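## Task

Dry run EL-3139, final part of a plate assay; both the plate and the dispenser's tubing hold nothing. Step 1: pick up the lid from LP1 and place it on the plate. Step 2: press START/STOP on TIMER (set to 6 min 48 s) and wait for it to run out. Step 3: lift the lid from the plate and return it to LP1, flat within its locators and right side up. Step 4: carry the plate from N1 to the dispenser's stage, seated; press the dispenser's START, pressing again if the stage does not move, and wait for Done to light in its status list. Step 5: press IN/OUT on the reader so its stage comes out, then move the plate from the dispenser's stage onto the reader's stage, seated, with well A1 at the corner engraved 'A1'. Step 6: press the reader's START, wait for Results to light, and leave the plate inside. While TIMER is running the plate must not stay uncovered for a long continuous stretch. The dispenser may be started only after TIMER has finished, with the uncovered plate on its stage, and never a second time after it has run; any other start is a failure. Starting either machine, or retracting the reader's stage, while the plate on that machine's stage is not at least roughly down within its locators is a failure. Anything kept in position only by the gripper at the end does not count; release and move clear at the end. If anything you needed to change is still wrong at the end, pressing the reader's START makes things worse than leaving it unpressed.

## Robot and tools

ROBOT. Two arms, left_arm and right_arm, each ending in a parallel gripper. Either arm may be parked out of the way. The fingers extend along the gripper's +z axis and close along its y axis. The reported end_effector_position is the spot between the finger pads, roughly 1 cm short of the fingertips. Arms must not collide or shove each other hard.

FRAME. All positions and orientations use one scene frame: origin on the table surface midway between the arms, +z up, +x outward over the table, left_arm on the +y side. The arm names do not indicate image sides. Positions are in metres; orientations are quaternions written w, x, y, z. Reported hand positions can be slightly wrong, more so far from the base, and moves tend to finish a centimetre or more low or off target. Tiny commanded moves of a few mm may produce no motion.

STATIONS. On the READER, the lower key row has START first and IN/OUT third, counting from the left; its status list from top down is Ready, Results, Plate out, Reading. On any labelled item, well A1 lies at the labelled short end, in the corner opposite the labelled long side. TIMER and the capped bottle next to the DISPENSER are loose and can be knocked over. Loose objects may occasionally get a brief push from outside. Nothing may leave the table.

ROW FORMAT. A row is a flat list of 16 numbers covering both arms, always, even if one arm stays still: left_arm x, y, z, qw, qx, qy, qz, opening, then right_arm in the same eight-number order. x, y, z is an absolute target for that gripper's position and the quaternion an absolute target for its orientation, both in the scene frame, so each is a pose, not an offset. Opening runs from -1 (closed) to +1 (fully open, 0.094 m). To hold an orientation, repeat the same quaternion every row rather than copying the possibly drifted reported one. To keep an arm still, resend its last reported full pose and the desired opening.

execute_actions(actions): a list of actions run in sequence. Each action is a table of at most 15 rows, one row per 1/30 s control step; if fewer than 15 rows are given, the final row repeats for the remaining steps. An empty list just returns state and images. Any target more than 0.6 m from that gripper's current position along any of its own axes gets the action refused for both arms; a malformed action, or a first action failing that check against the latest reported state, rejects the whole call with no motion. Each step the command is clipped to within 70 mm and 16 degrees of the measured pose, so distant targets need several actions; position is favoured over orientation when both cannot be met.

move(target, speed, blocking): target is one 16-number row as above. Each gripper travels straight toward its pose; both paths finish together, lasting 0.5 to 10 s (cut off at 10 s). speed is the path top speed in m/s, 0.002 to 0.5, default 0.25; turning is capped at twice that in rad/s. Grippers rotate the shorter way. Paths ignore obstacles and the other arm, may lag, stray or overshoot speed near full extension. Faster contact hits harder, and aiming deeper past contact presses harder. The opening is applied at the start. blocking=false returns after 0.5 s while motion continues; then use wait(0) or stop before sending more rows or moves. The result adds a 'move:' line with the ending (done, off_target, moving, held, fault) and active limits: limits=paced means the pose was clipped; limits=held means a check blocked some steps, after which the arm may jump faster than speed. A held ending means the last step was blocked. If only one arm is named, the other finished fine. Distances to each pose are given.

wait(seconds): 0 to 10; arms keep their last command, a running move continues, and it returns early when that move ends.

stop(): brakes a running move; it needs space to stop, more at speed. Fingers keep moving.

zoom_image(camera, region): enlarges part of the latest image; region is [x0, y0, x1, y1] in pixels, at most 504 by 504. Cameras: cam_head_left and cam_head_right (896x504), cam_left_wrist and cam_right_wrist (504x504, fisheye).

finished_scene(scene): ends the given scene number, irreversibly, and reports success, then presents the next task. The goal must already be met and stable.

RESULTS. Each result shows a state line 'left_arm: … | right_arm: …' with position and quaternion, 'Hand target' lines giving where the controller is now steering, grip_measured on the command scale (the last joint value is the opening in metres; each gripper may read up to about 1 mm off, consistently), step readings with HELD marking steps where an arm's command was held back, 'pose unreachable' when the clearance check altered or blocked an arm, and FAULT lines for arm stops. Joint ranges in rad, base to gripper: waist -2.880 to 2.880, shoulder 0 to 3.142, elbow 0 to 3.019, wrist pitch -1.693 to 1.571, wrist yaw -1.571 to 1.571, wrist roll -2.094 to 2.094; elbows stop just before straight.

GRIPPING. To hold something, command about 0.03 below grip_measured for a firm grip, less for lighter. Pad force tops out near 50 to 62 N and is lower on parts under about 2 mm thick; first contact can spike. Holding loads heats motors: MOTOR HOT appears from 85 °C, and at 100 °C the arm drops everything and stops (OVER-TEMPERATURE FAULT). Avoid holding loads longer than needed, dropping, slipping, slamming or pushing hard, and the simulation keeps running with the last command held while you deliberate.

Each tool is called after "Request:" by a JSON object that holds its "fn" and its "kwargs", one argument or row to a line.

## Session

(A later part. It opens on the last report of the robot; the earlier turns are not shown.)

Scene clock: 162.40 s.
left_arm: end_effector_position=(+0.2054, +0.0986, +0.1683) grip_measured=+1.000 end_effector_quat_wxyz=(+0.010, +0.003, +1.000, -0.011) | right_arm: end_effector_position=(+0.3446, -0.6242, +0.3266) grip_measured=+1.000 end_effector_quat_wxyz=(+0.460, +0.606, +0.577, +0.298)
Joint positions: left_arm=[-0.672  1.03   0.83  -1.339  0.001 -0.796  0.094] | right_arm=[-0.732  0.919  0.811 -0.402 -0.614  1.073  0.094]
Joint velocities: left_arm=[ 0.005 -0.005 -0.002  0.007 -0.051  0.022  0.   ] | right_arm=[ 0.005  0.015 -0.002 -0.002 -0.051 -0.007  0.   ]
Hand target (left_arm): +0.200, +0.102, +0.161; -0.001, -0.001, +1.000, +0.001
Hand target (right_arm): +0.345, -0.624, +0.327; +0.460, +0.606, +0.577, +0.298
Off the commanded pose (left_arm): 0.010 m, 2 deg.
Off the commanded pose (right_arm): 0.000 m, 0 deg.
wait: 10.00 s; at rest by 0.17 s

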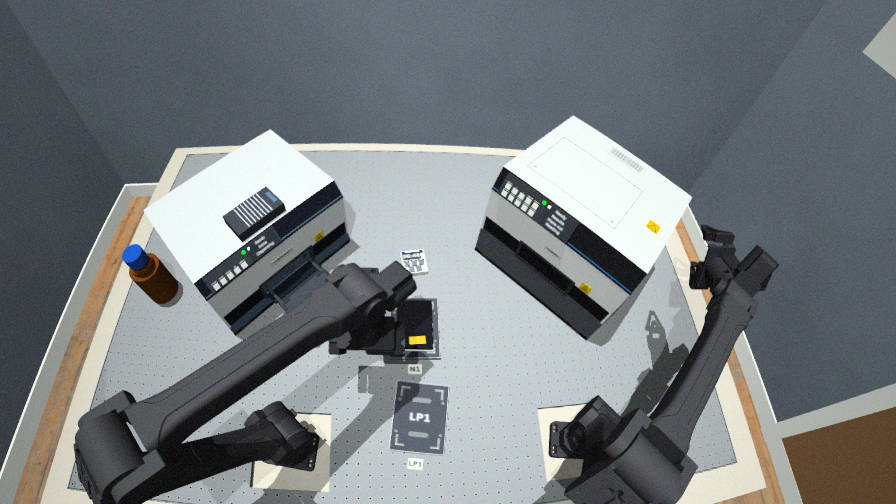

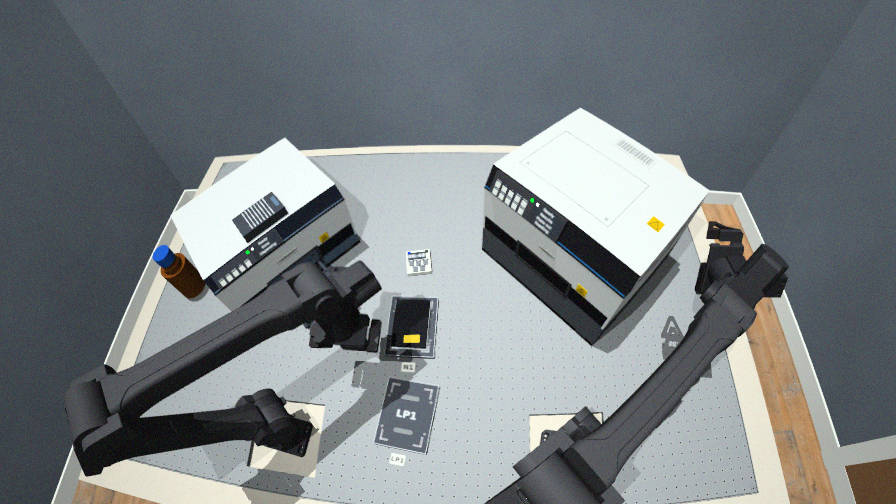

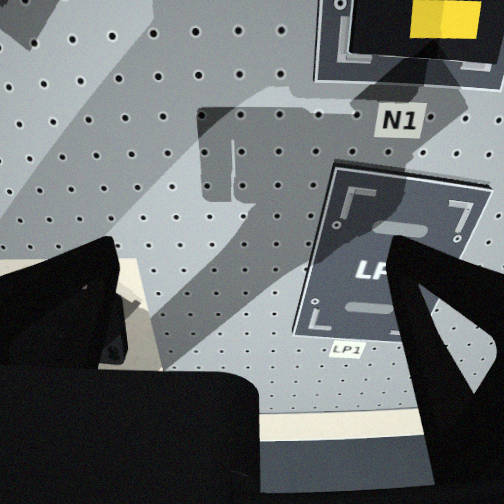

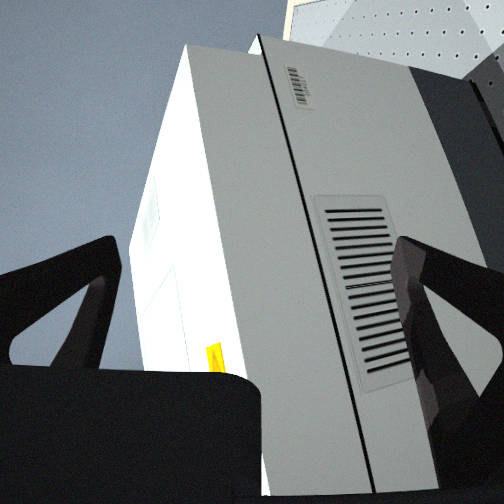

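Request:
{"fn": "wait", "kwargs": {
  "seconds": 10
}}

Request:
{"fn": "wait", "kwargs": {
  "seconds": 10
}}

Request:
{"fn": "wait", "kwargs": {
  "seconds": 10
}}

Request:
{"fn": "wait", "kwargs": {
  "seconds": 10
}}

Request:
{"fn": "wait", "kwargs": {
  "seconds": 10
}}

Request:
{"fn": "wait", "kwargs": {
  "seconds": 10
}}

Request:
{"fn": "wait", "kwargs": {
  "seconds": 10
}}

Request:
{"fn": "wait", "kwargs": {
  "seconds": 10
}}

Scene clock: 174.73 s.
left_arm: end_effector_position=(+0.2054, +0.0986, +0.1683) grip_measured=+1.000 end_effector_quat_wxyz=(+0.010, +0.003, +1.000, -0.011) | right_arm: end_effector_position=(+0.3446, -0.6242, +0.3266) grip_measured=+1.000 end_effector_quat_wxyz=(+0.460, +0.606, +0.577, +0.298)
Joint positions: left_arm=[-0.672  1.03   0.83  -1.339  0.001 -0.796  0.094] | right_arm=[-0.732  0.919  0.811 -0.402 -0.614  1.073  0.094]
Joint velocities: left_arm=[-0.005 -0.005 -0.007 -0.007 -0.095  0.051  0.   ] | right_arm=[-0.015 -0.005  0.002 -0.012 -0.051  0.022  0.   ]
Hand target (left_arm): +0.200, +0.102, +0.161; -0.001, -0.001, +1.000, +0.001
Hand target (right_arm): +0.345, -0.624, +0.327; +0.460, +0.606, +0.577, +0.298
Off the commanded pose (left_arm): 0.010 m, 2 deg.
Off the commanded pose (right_arm): 0.000 m, 0 deg.
wait: 10.00 s; at rest from the start

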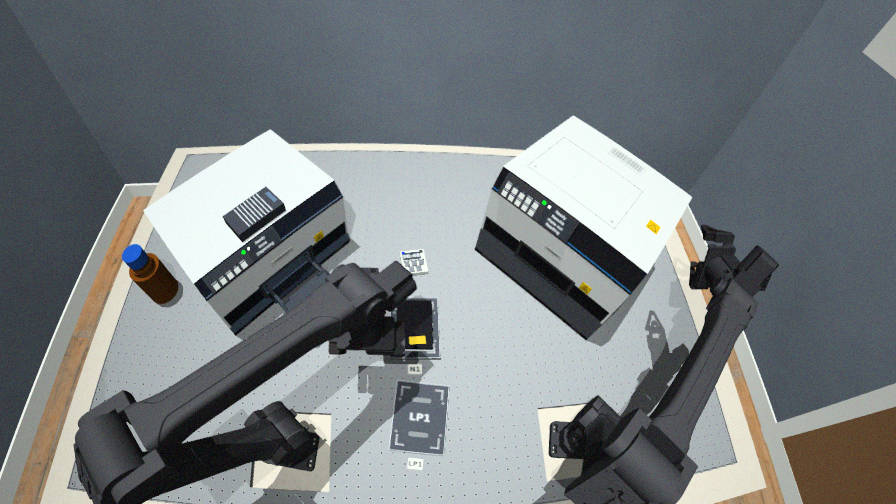

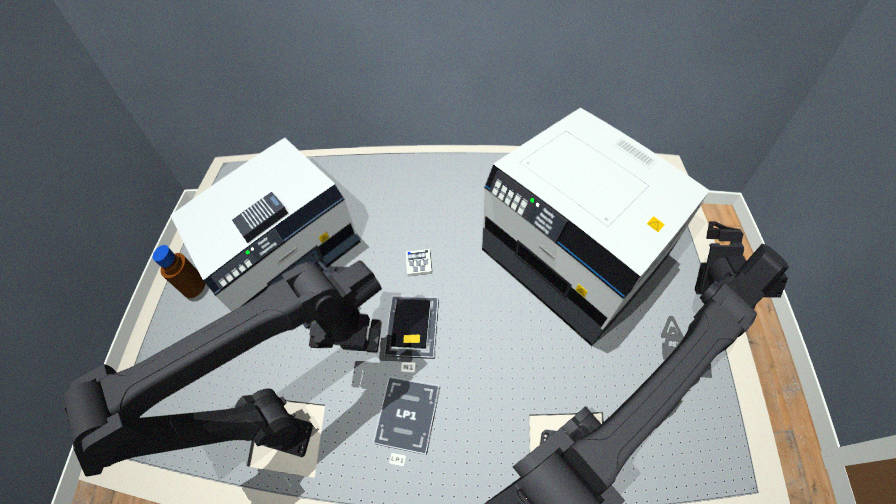

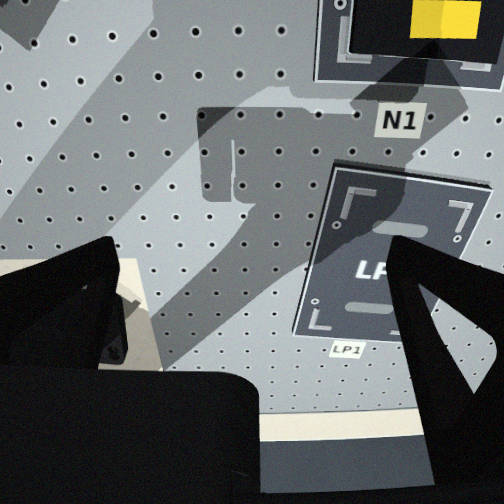

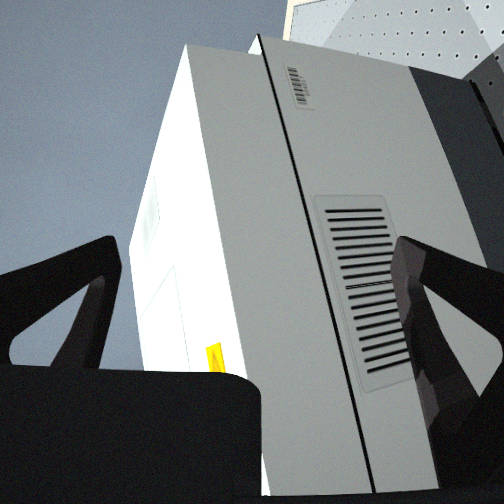

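Scene clock: 184.73 s.
left_arm: end_effector_position=(+0.2054, +0.0986, +0.1683) grip_measured=+1.000 end_effector_quat_wxyz=(+0.010, +0.003, +1.000, -0.011) | right_arm: end_effector_position=(+0.3446, -0.6242, +0.3266) grip_measured=+1.000 end_effector_quat_wxyz=(+0.460, +0.606, +0.577, +0.298)
Joint positions: left_arm=[-0.672  1.03   0.83  -1.339  0.001 -0.796  0.094] | right_arm=[-0.732  0.919  0.811 -0.402 -0.614  1.073  0.094]
Joint velocities: left_arm=[-0.005 -0.005  0.002 -0.017  0.066 -0.007  0.   ] | right_arm=[-0.005  0.005 -0.002 -0.002 -0.037  0.022  0.   ]
Hand target (left_arm): +0.200, +0.102, +0.161; -0.001, -0.001, +1.000, +0.001
Hand target (right_arm): +0.345, -0.624, +0.327; +0.460, +0.606, +0.577, +0.298
Off the commanded pose (left_arm): 0.010 m, 2 deg.
Off the commanded pose (right_arm): 0.000 m, 0 deg.
wait: 10.00 s; at rest by 0.17 s

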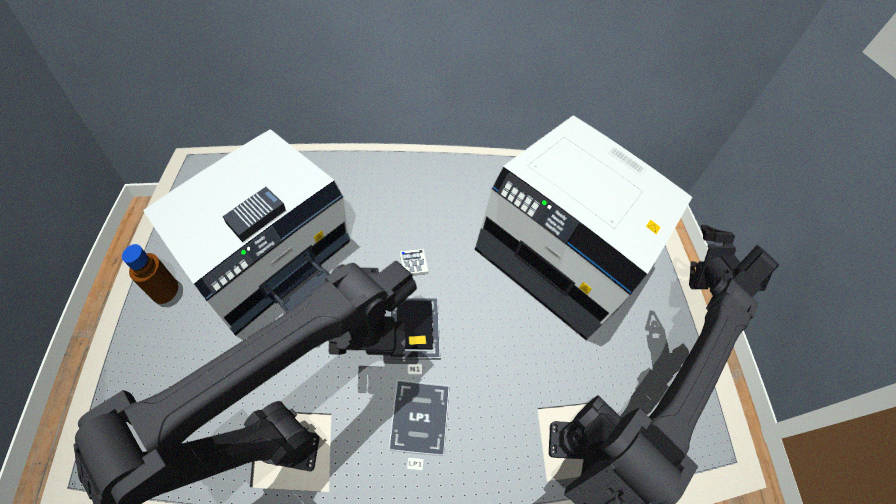

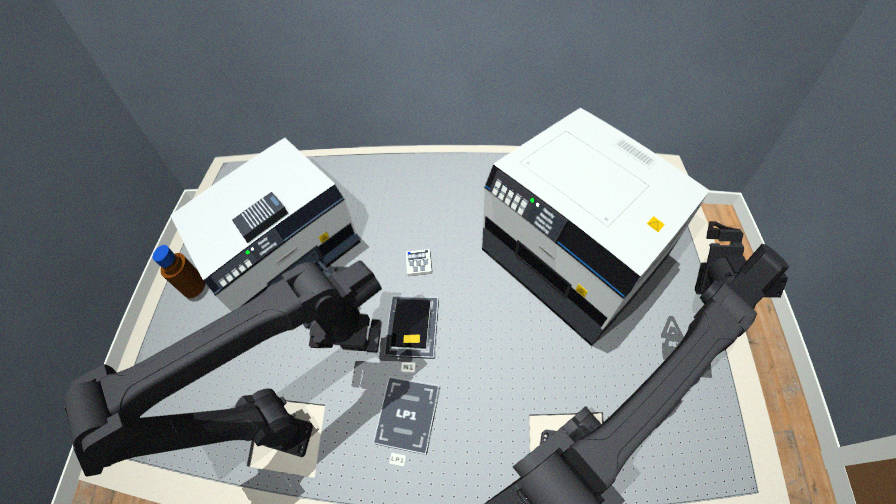

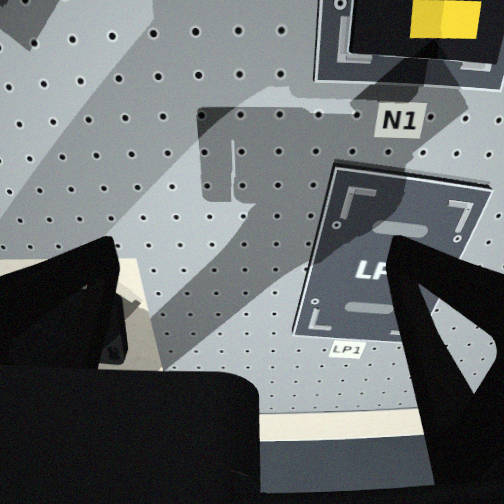

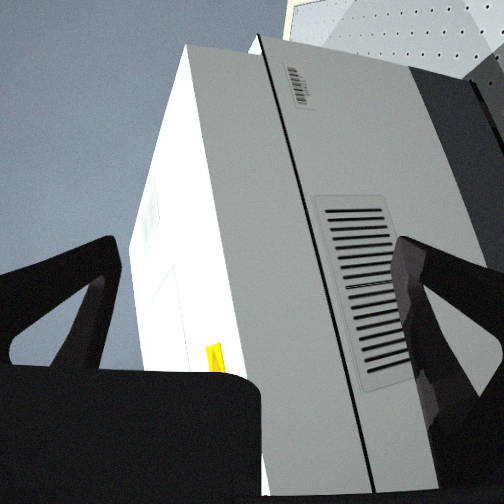

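Scene clock: 194.73 s.
left_arm: end_effector_position=(+0.2054, +0.0986, +0.1683) grip_measured=+1.000 end_effector_quat_wxyz=(+0.010, +0.003, +1.000, -0.011) | right_arm: end_effector_position=(+0.3446, -0.6242, +0.3266) grip_measured=+1.000 end_effector_quat_wxyz=(+0.460, +0.606, +0.577, +0.298)
Joint positions: left_arm=[-0.672  1.03   0.83  -1.339  0.001 -0.796  0.094] | right_arm=[-0.732  0.919  0.811 -0.402 -0.614  1.073  0.094]
Joint velocities: left_arm=[-0.005 -0.005 -0.007 -0.012 -0.051  0.007  0.   ] | right_arm=[ 0.005 -0.005  0.012 -0.012 -0.051 -0.007  0.   ]
Hand target (left_arm): +0.200, +0.102, +0.161; -0.001, -0.001, +1.000, +0.001
Hand target (right_arm): +0.345, -0.624, +0.327; +0.460, +0.606, +0.577, +0.298
Off the commanded pose (left_arm): 0.010 m, 2 deg.
Off the commanded pose (right_arm): 0.000 m, 0 deg.
wait: 10.00 s; at rest by 0.17 s

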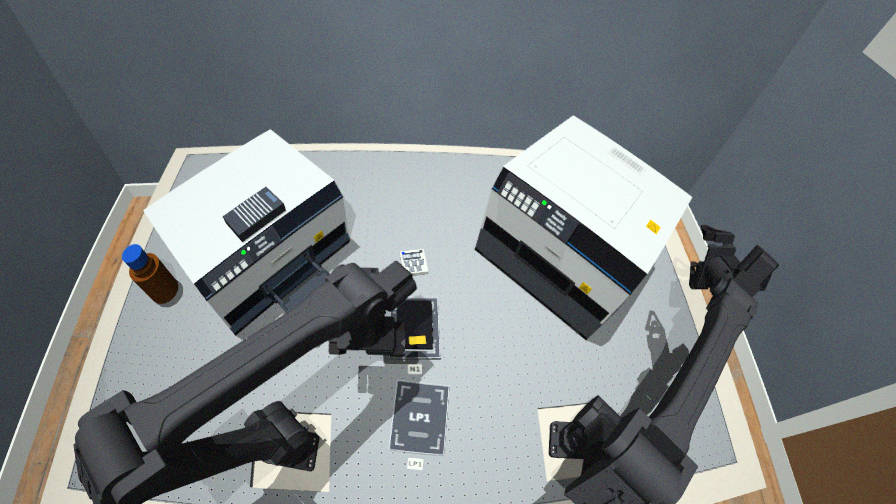

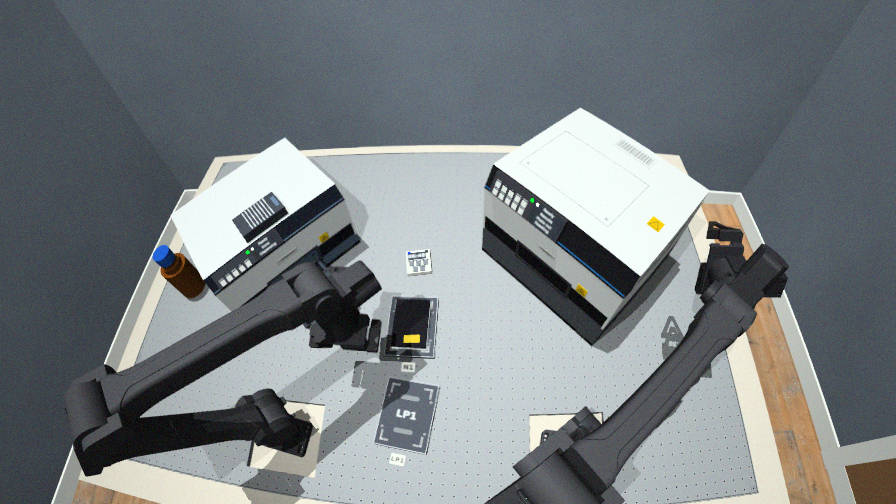

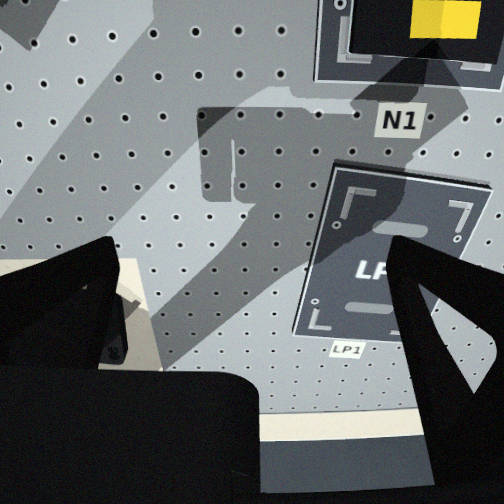

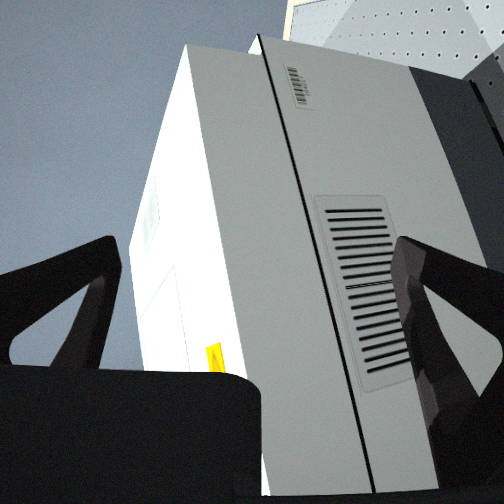

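Scene clock: 204.73 s.
left_arm: end_effector_position=(+0.2054, +0.0986, +0.1683) grip_measured=+1.000 end_effector_quat_wxyz=(+0.010, +0.003, +1.000, -0.011) | right_arm: end_effector_position=(+0.3446, -0.6242, +0.3266) grip_measured=+1.000 end_effector_quat_wxyz=(+0.460, +0.606, +0.577, +0.298)
Joint positions: left_arm=[-0.672  1.03   0.83  -1.339  0.001 -0.796  0.094] | right_arm=[-0.732  0.919  0.811 -0.402 -0.614  1.073  0.094]
Joint velocities: left_arm=[ 0.015 -0.005 -0.002 -0.012 -0.037  0.022  0.   ] | right_arm=[ 0.005  0.005  0.002 -0.007  0.007  0.007  0.   ]
Hand target (left_arm): +0.200, +0.102, +0.161; -0.001, -0.001, +1.000, +0.001
Hand target (right_arm): +0.345, -0.624, +0.327; +0.460, +0.606, +0.577, +0.298
Off the commanded pose (left_arm): 0.010 m, 2 deg.
Off the commanded pose (right_arm): 0.000 m, 0 deg.
wait: 10.00 s; at rest by 0.17 s

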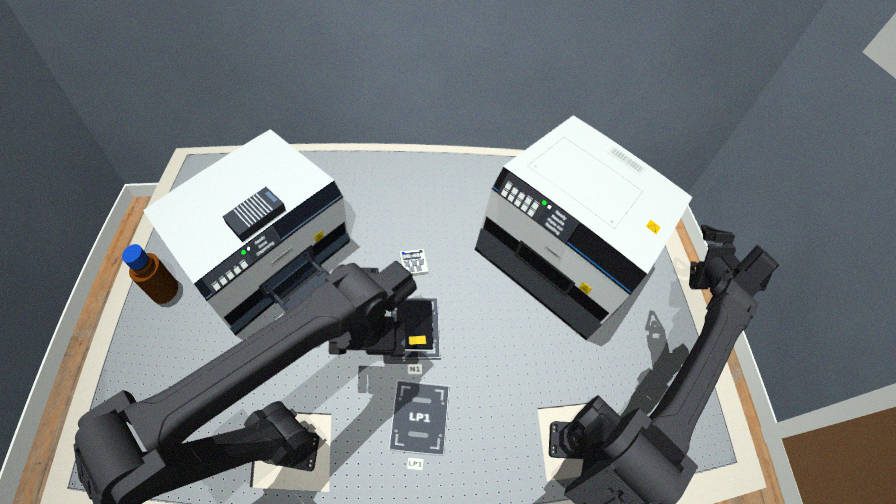

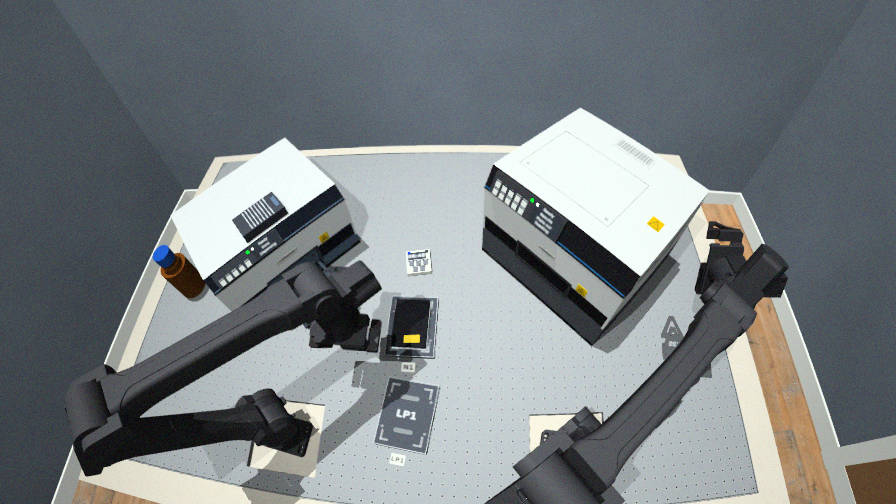

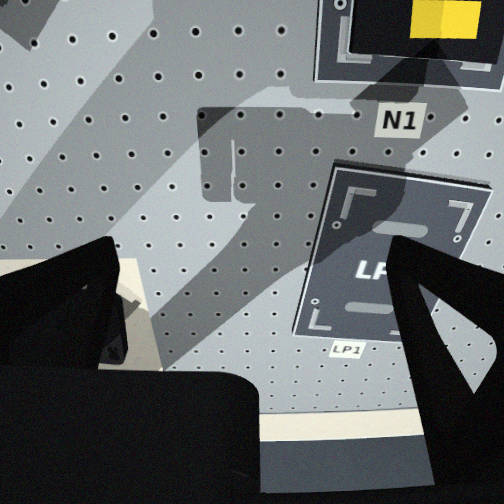

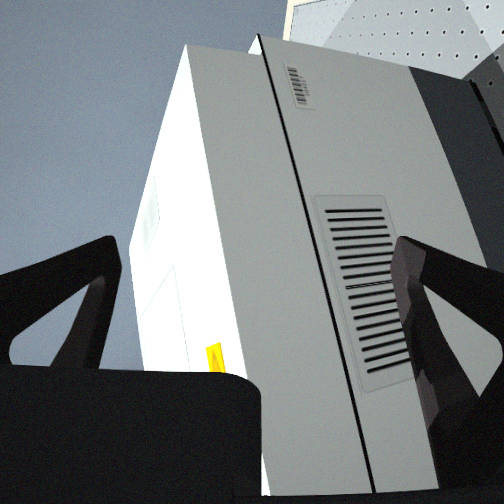

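Scene clock: 214.73 s.
left_arm: end_effector_position=(+0.2054, +0.0986, +0.1683) grip_measured=+1.000 end_effector_quat_wxyz=(+0.010, +0.003, +1.000, -0.011) | right_arm: end_effector_position=(+0.3446, -0.6242, +0.3266) grip_measured=+1.000 end_effector_quat_wxyz=(+0.460, +0.606, +0.577, +0.298)
Joint positions: left_arm=[-0.672  1.03   0.83  -1.339  0.001 -0.796  0.094] | right_arm=[-0.732  0.919  0.811 -0.402 -0.614  1.073  0.094]
Joint velocities: left_arm=[-0.024 -0.015 -0.007 -0.002  0.066 -0.007  0.   ] | right_arm=[ 0.005 -0.005 -0.012 -0.007 -0.007 -0.022  0.   ]
Hand target (left_arm): +0.200, +0.102, +0.161; -0.001, -0.001, +1.000, +0.001
Hand target (right_arm): +0.345, -0.624, +0.327; +0.460, +0.606, +0.577, +0.298
Off the commanded pose (left_arm): 0.010 m, 2 deg.
Off the commanded pose (right_arm): 0.000 m, 0 deg.
wait: 10.00 s; at rest by 0.17 s

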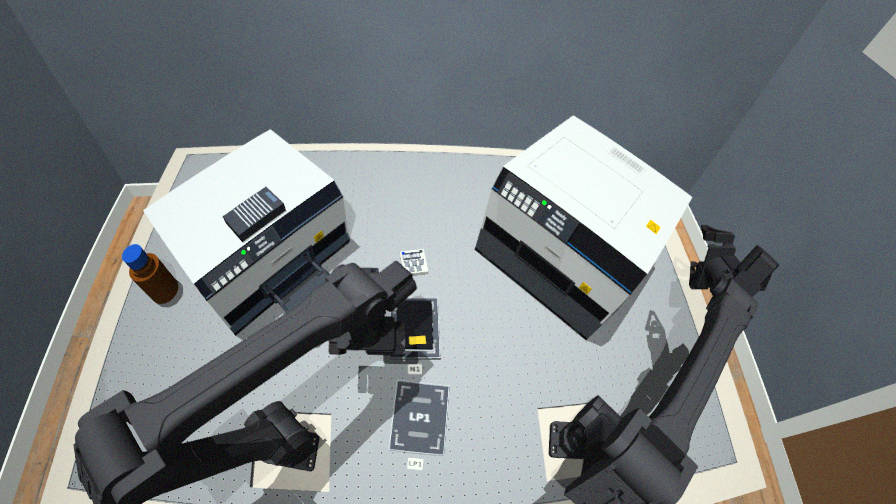

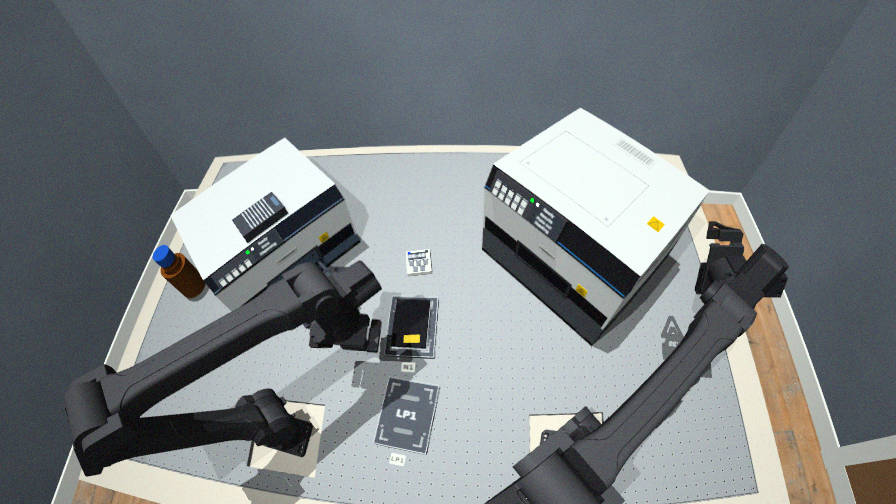

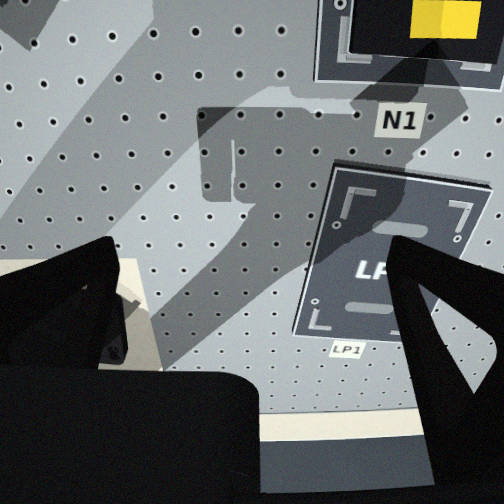

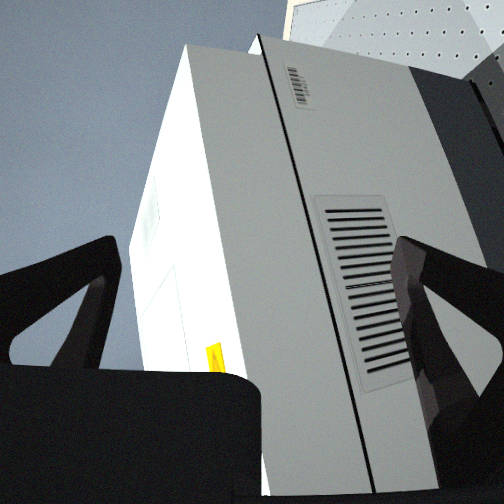

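Scene clock: 224.73 s.
left_arm: end_effector_position=(+0.2054, +0.0986, +0.1683) grip_measured=+1.000 end_effector_quat_wxyz=(+0.010, +0.003, +1.000, -0.011) | right_arm: end_effector_position=(+0.3446, -0.6242, +0.3266) grip_measured=+1.000 end_effector_quat_wxyz=(+0.460, +0.606, +0.577, +0.298)
Joint positions: left_arm=[-0.672  1.03   0.83  -1.339  0.001 -0.796  0.094] | right_arm=[-0.732  0.919  0.811 -0.402 -0.614  1.073  0.094]
Joint velocities: left_arm=[-0.024 -0.024 -0.022 -0.007 -0.037  0.022  0.   ] | right_arm=[-0.005  0.005 -0.002  0.007  0.007  0.022  0.   ]
Hand target (left_arm): +0.200, +0.102, +0.161; -0.001, -0.001, +1.000, +0.001
Hand target (right_arm): +0.345, -0.624, +0.327; +0.460, +0.606, +0.577, +0.298
Off the commanded pose (left_arm): 0.010 m, 2 deg.
Off the commanded pose (right_arm): 0.000 m, 0 deg.
wait: 10.00 s; at rest by 0.17 s

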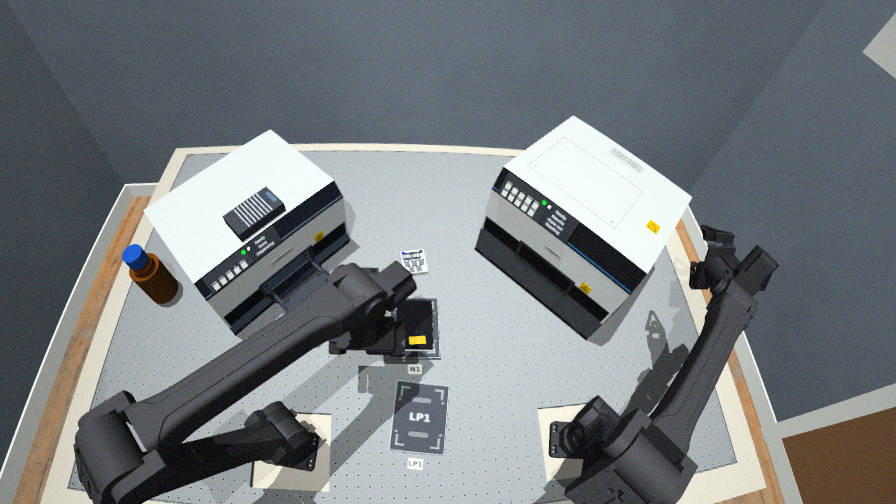

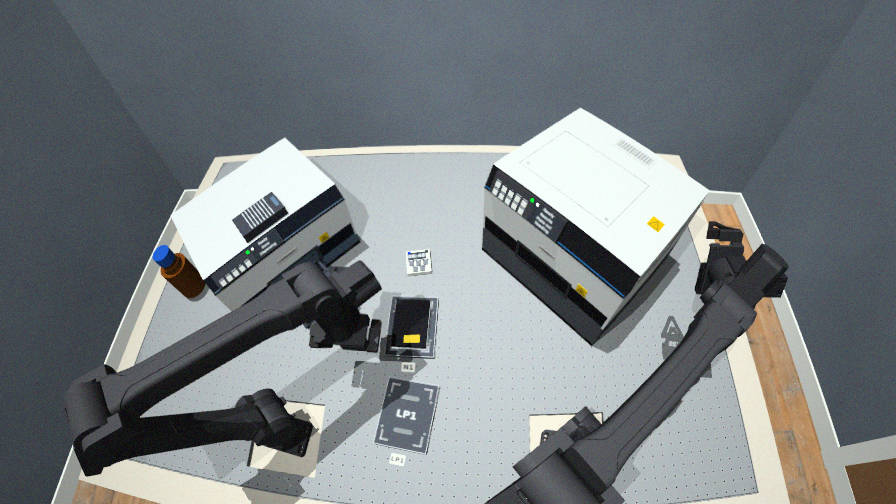

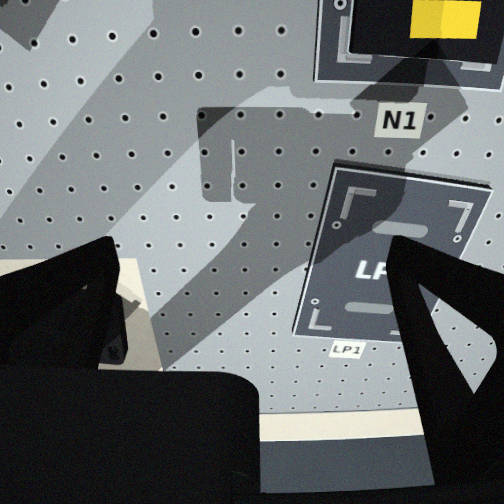

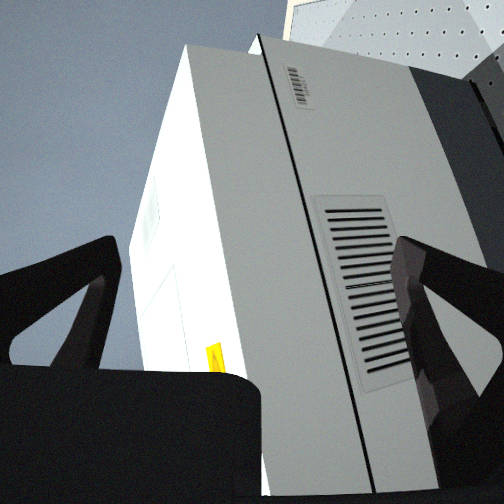

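Scene clock: 234.73 s.
left_arm: end_effector_position=(+0.2054, +0.0986, +0.1683) grip_measured=+1.000 end_effector_quat_wxyz=(+0.010, +0.003, +1.000, -0.011) | right_arm: end_effector_position=(+0.3446, -0.6242, +0.3266) grip_measured=+1.000 end_effector_quat_wxyz=(+0.460, +0.606, +0.577, +0.298)
Joint positions: left_arm=[-0.672  1.03   0.83  -1.339  0.001 -0.796  0.094] | right_arm=[-0.732  0.919  0.811 -0.402 -0.614  1.073  0.094]
Joint velocities: left_arm=[-0.015 -0.005  0.002 -0.002 -0.007  0.051  0.   ] | right_arm=[-0.015 -0.015 -0.017 -0.007  0.022  0.022  0.   ]
Hand target (left_arm): +0.200, +0.102, +0.161; -0.001, -0.001, +1.000, +0.001
Hand target (right_arm): +0.345, -0.624, +0.327; +0.460, +0.606, +0.577, +0.298
Off the commanded pose (left_arm): 0.010 m, 2 deg.
Off the commanded pose (right_arm): 0.000 m, 0 deg.
wait: 10.00 s; at rest by 0.17 s

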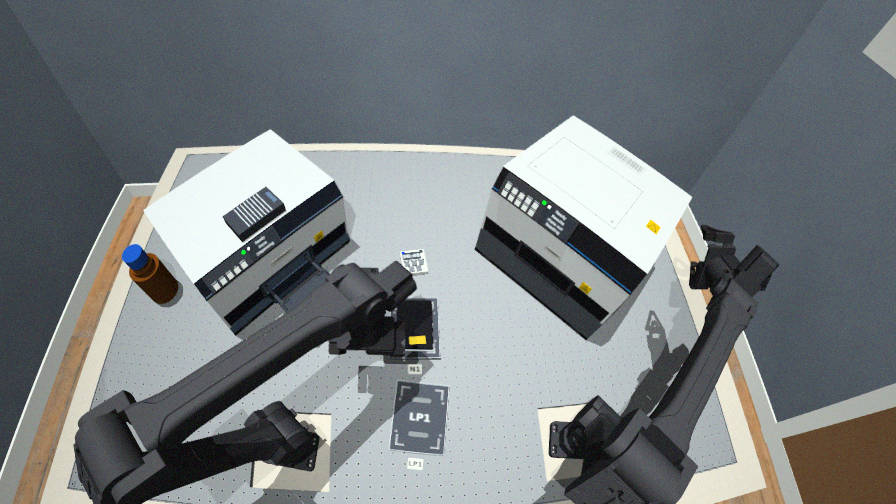

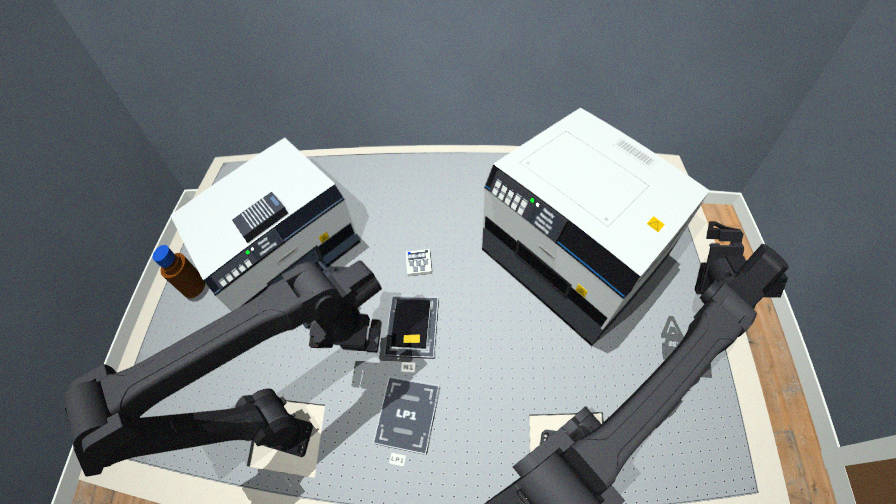

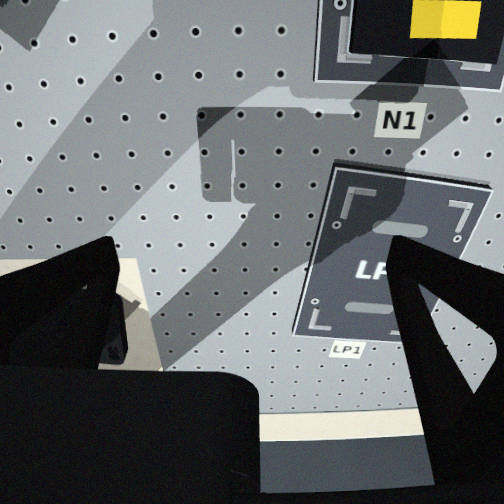

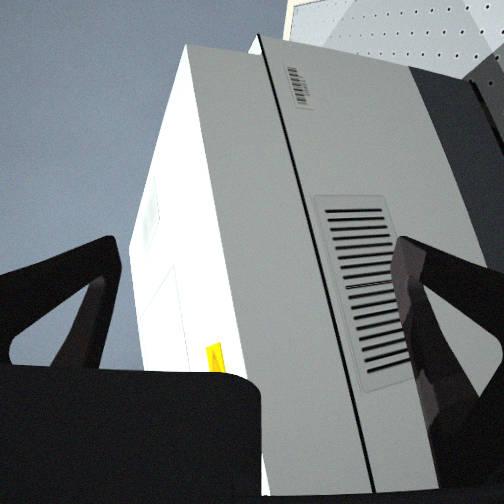

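Scene clock: 244.73 s.
left_arm: end_effector_position=(+0.2054, +0.0986, +0.1683) grip_measured=+1.000 end_effector_quat_wxyz=(+0.010, +0.003, +1.000, -0.011) | right_arm: end_effector_position=(+0.3446, -0.6242, +0.3266) grip_measured=+1.000 end_effector_quat_wxyz=(+0.460, +0.606, +0.577, +0.298)
Joint positions: left_arm=[-0.672  1.03   0.83  -1.339  0.001 -0.796  0.094] | right_arm=[-0.732  0.919  0.811 -0.402 -0.614  1.073  0.094]
Joint velocities: left_arm=[ 0.005 -0.005 -0.017  0.012 -0.022  0.007  0.   ] | right_arm=[-0.015 -0.005  0.007 -0.017  0.037  0.066  0.   ]
Hand target (left_arm): +0.200, +0.102, +0.161; -0.001, -0.001, +1.000, +0.001
Hand target (right_arm): +0.345, -0.624, +0.327; +0.460, +0.606, +0.577, +0.298
Off the commanded pose (left_arm): 0.010 m, 2 deg.
Off the commanded pose (right_arm): 0.000 m, 0 deg.
wait: 10.00 s; at rest by 0.17 s

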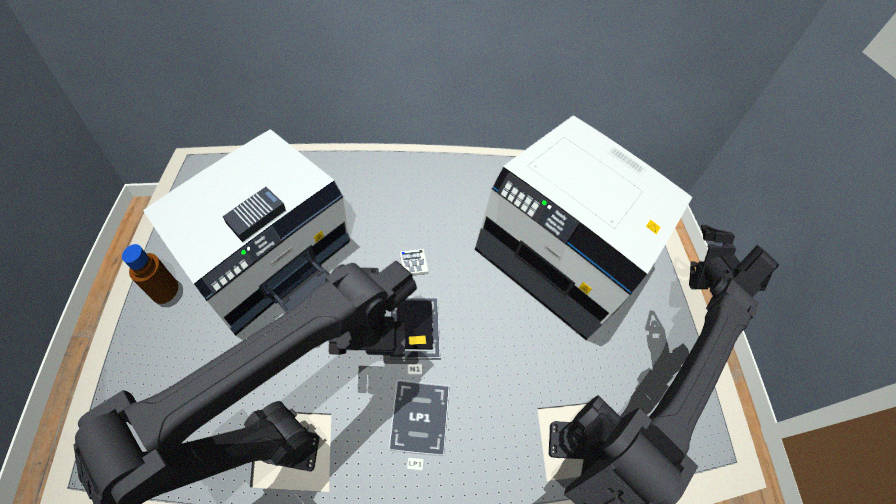

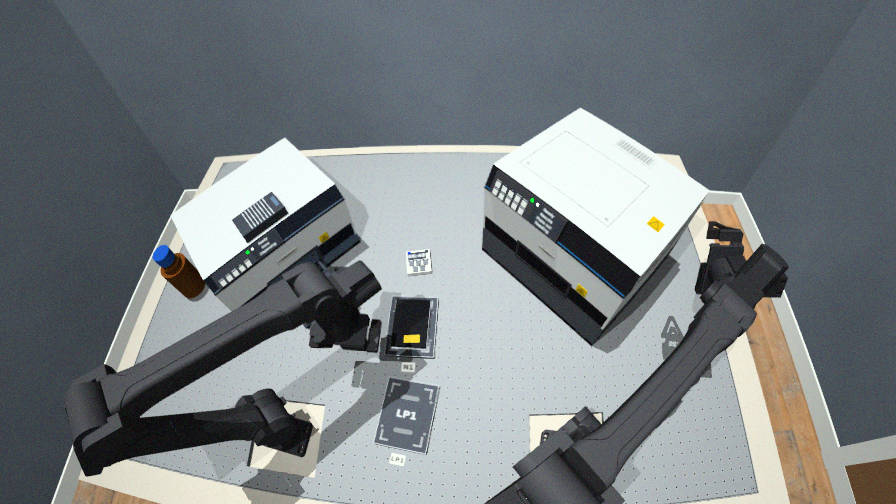

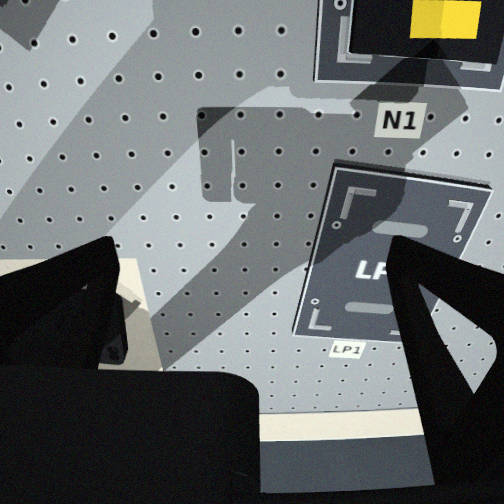

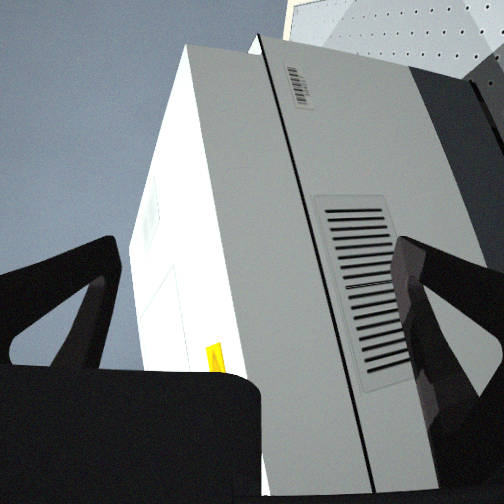

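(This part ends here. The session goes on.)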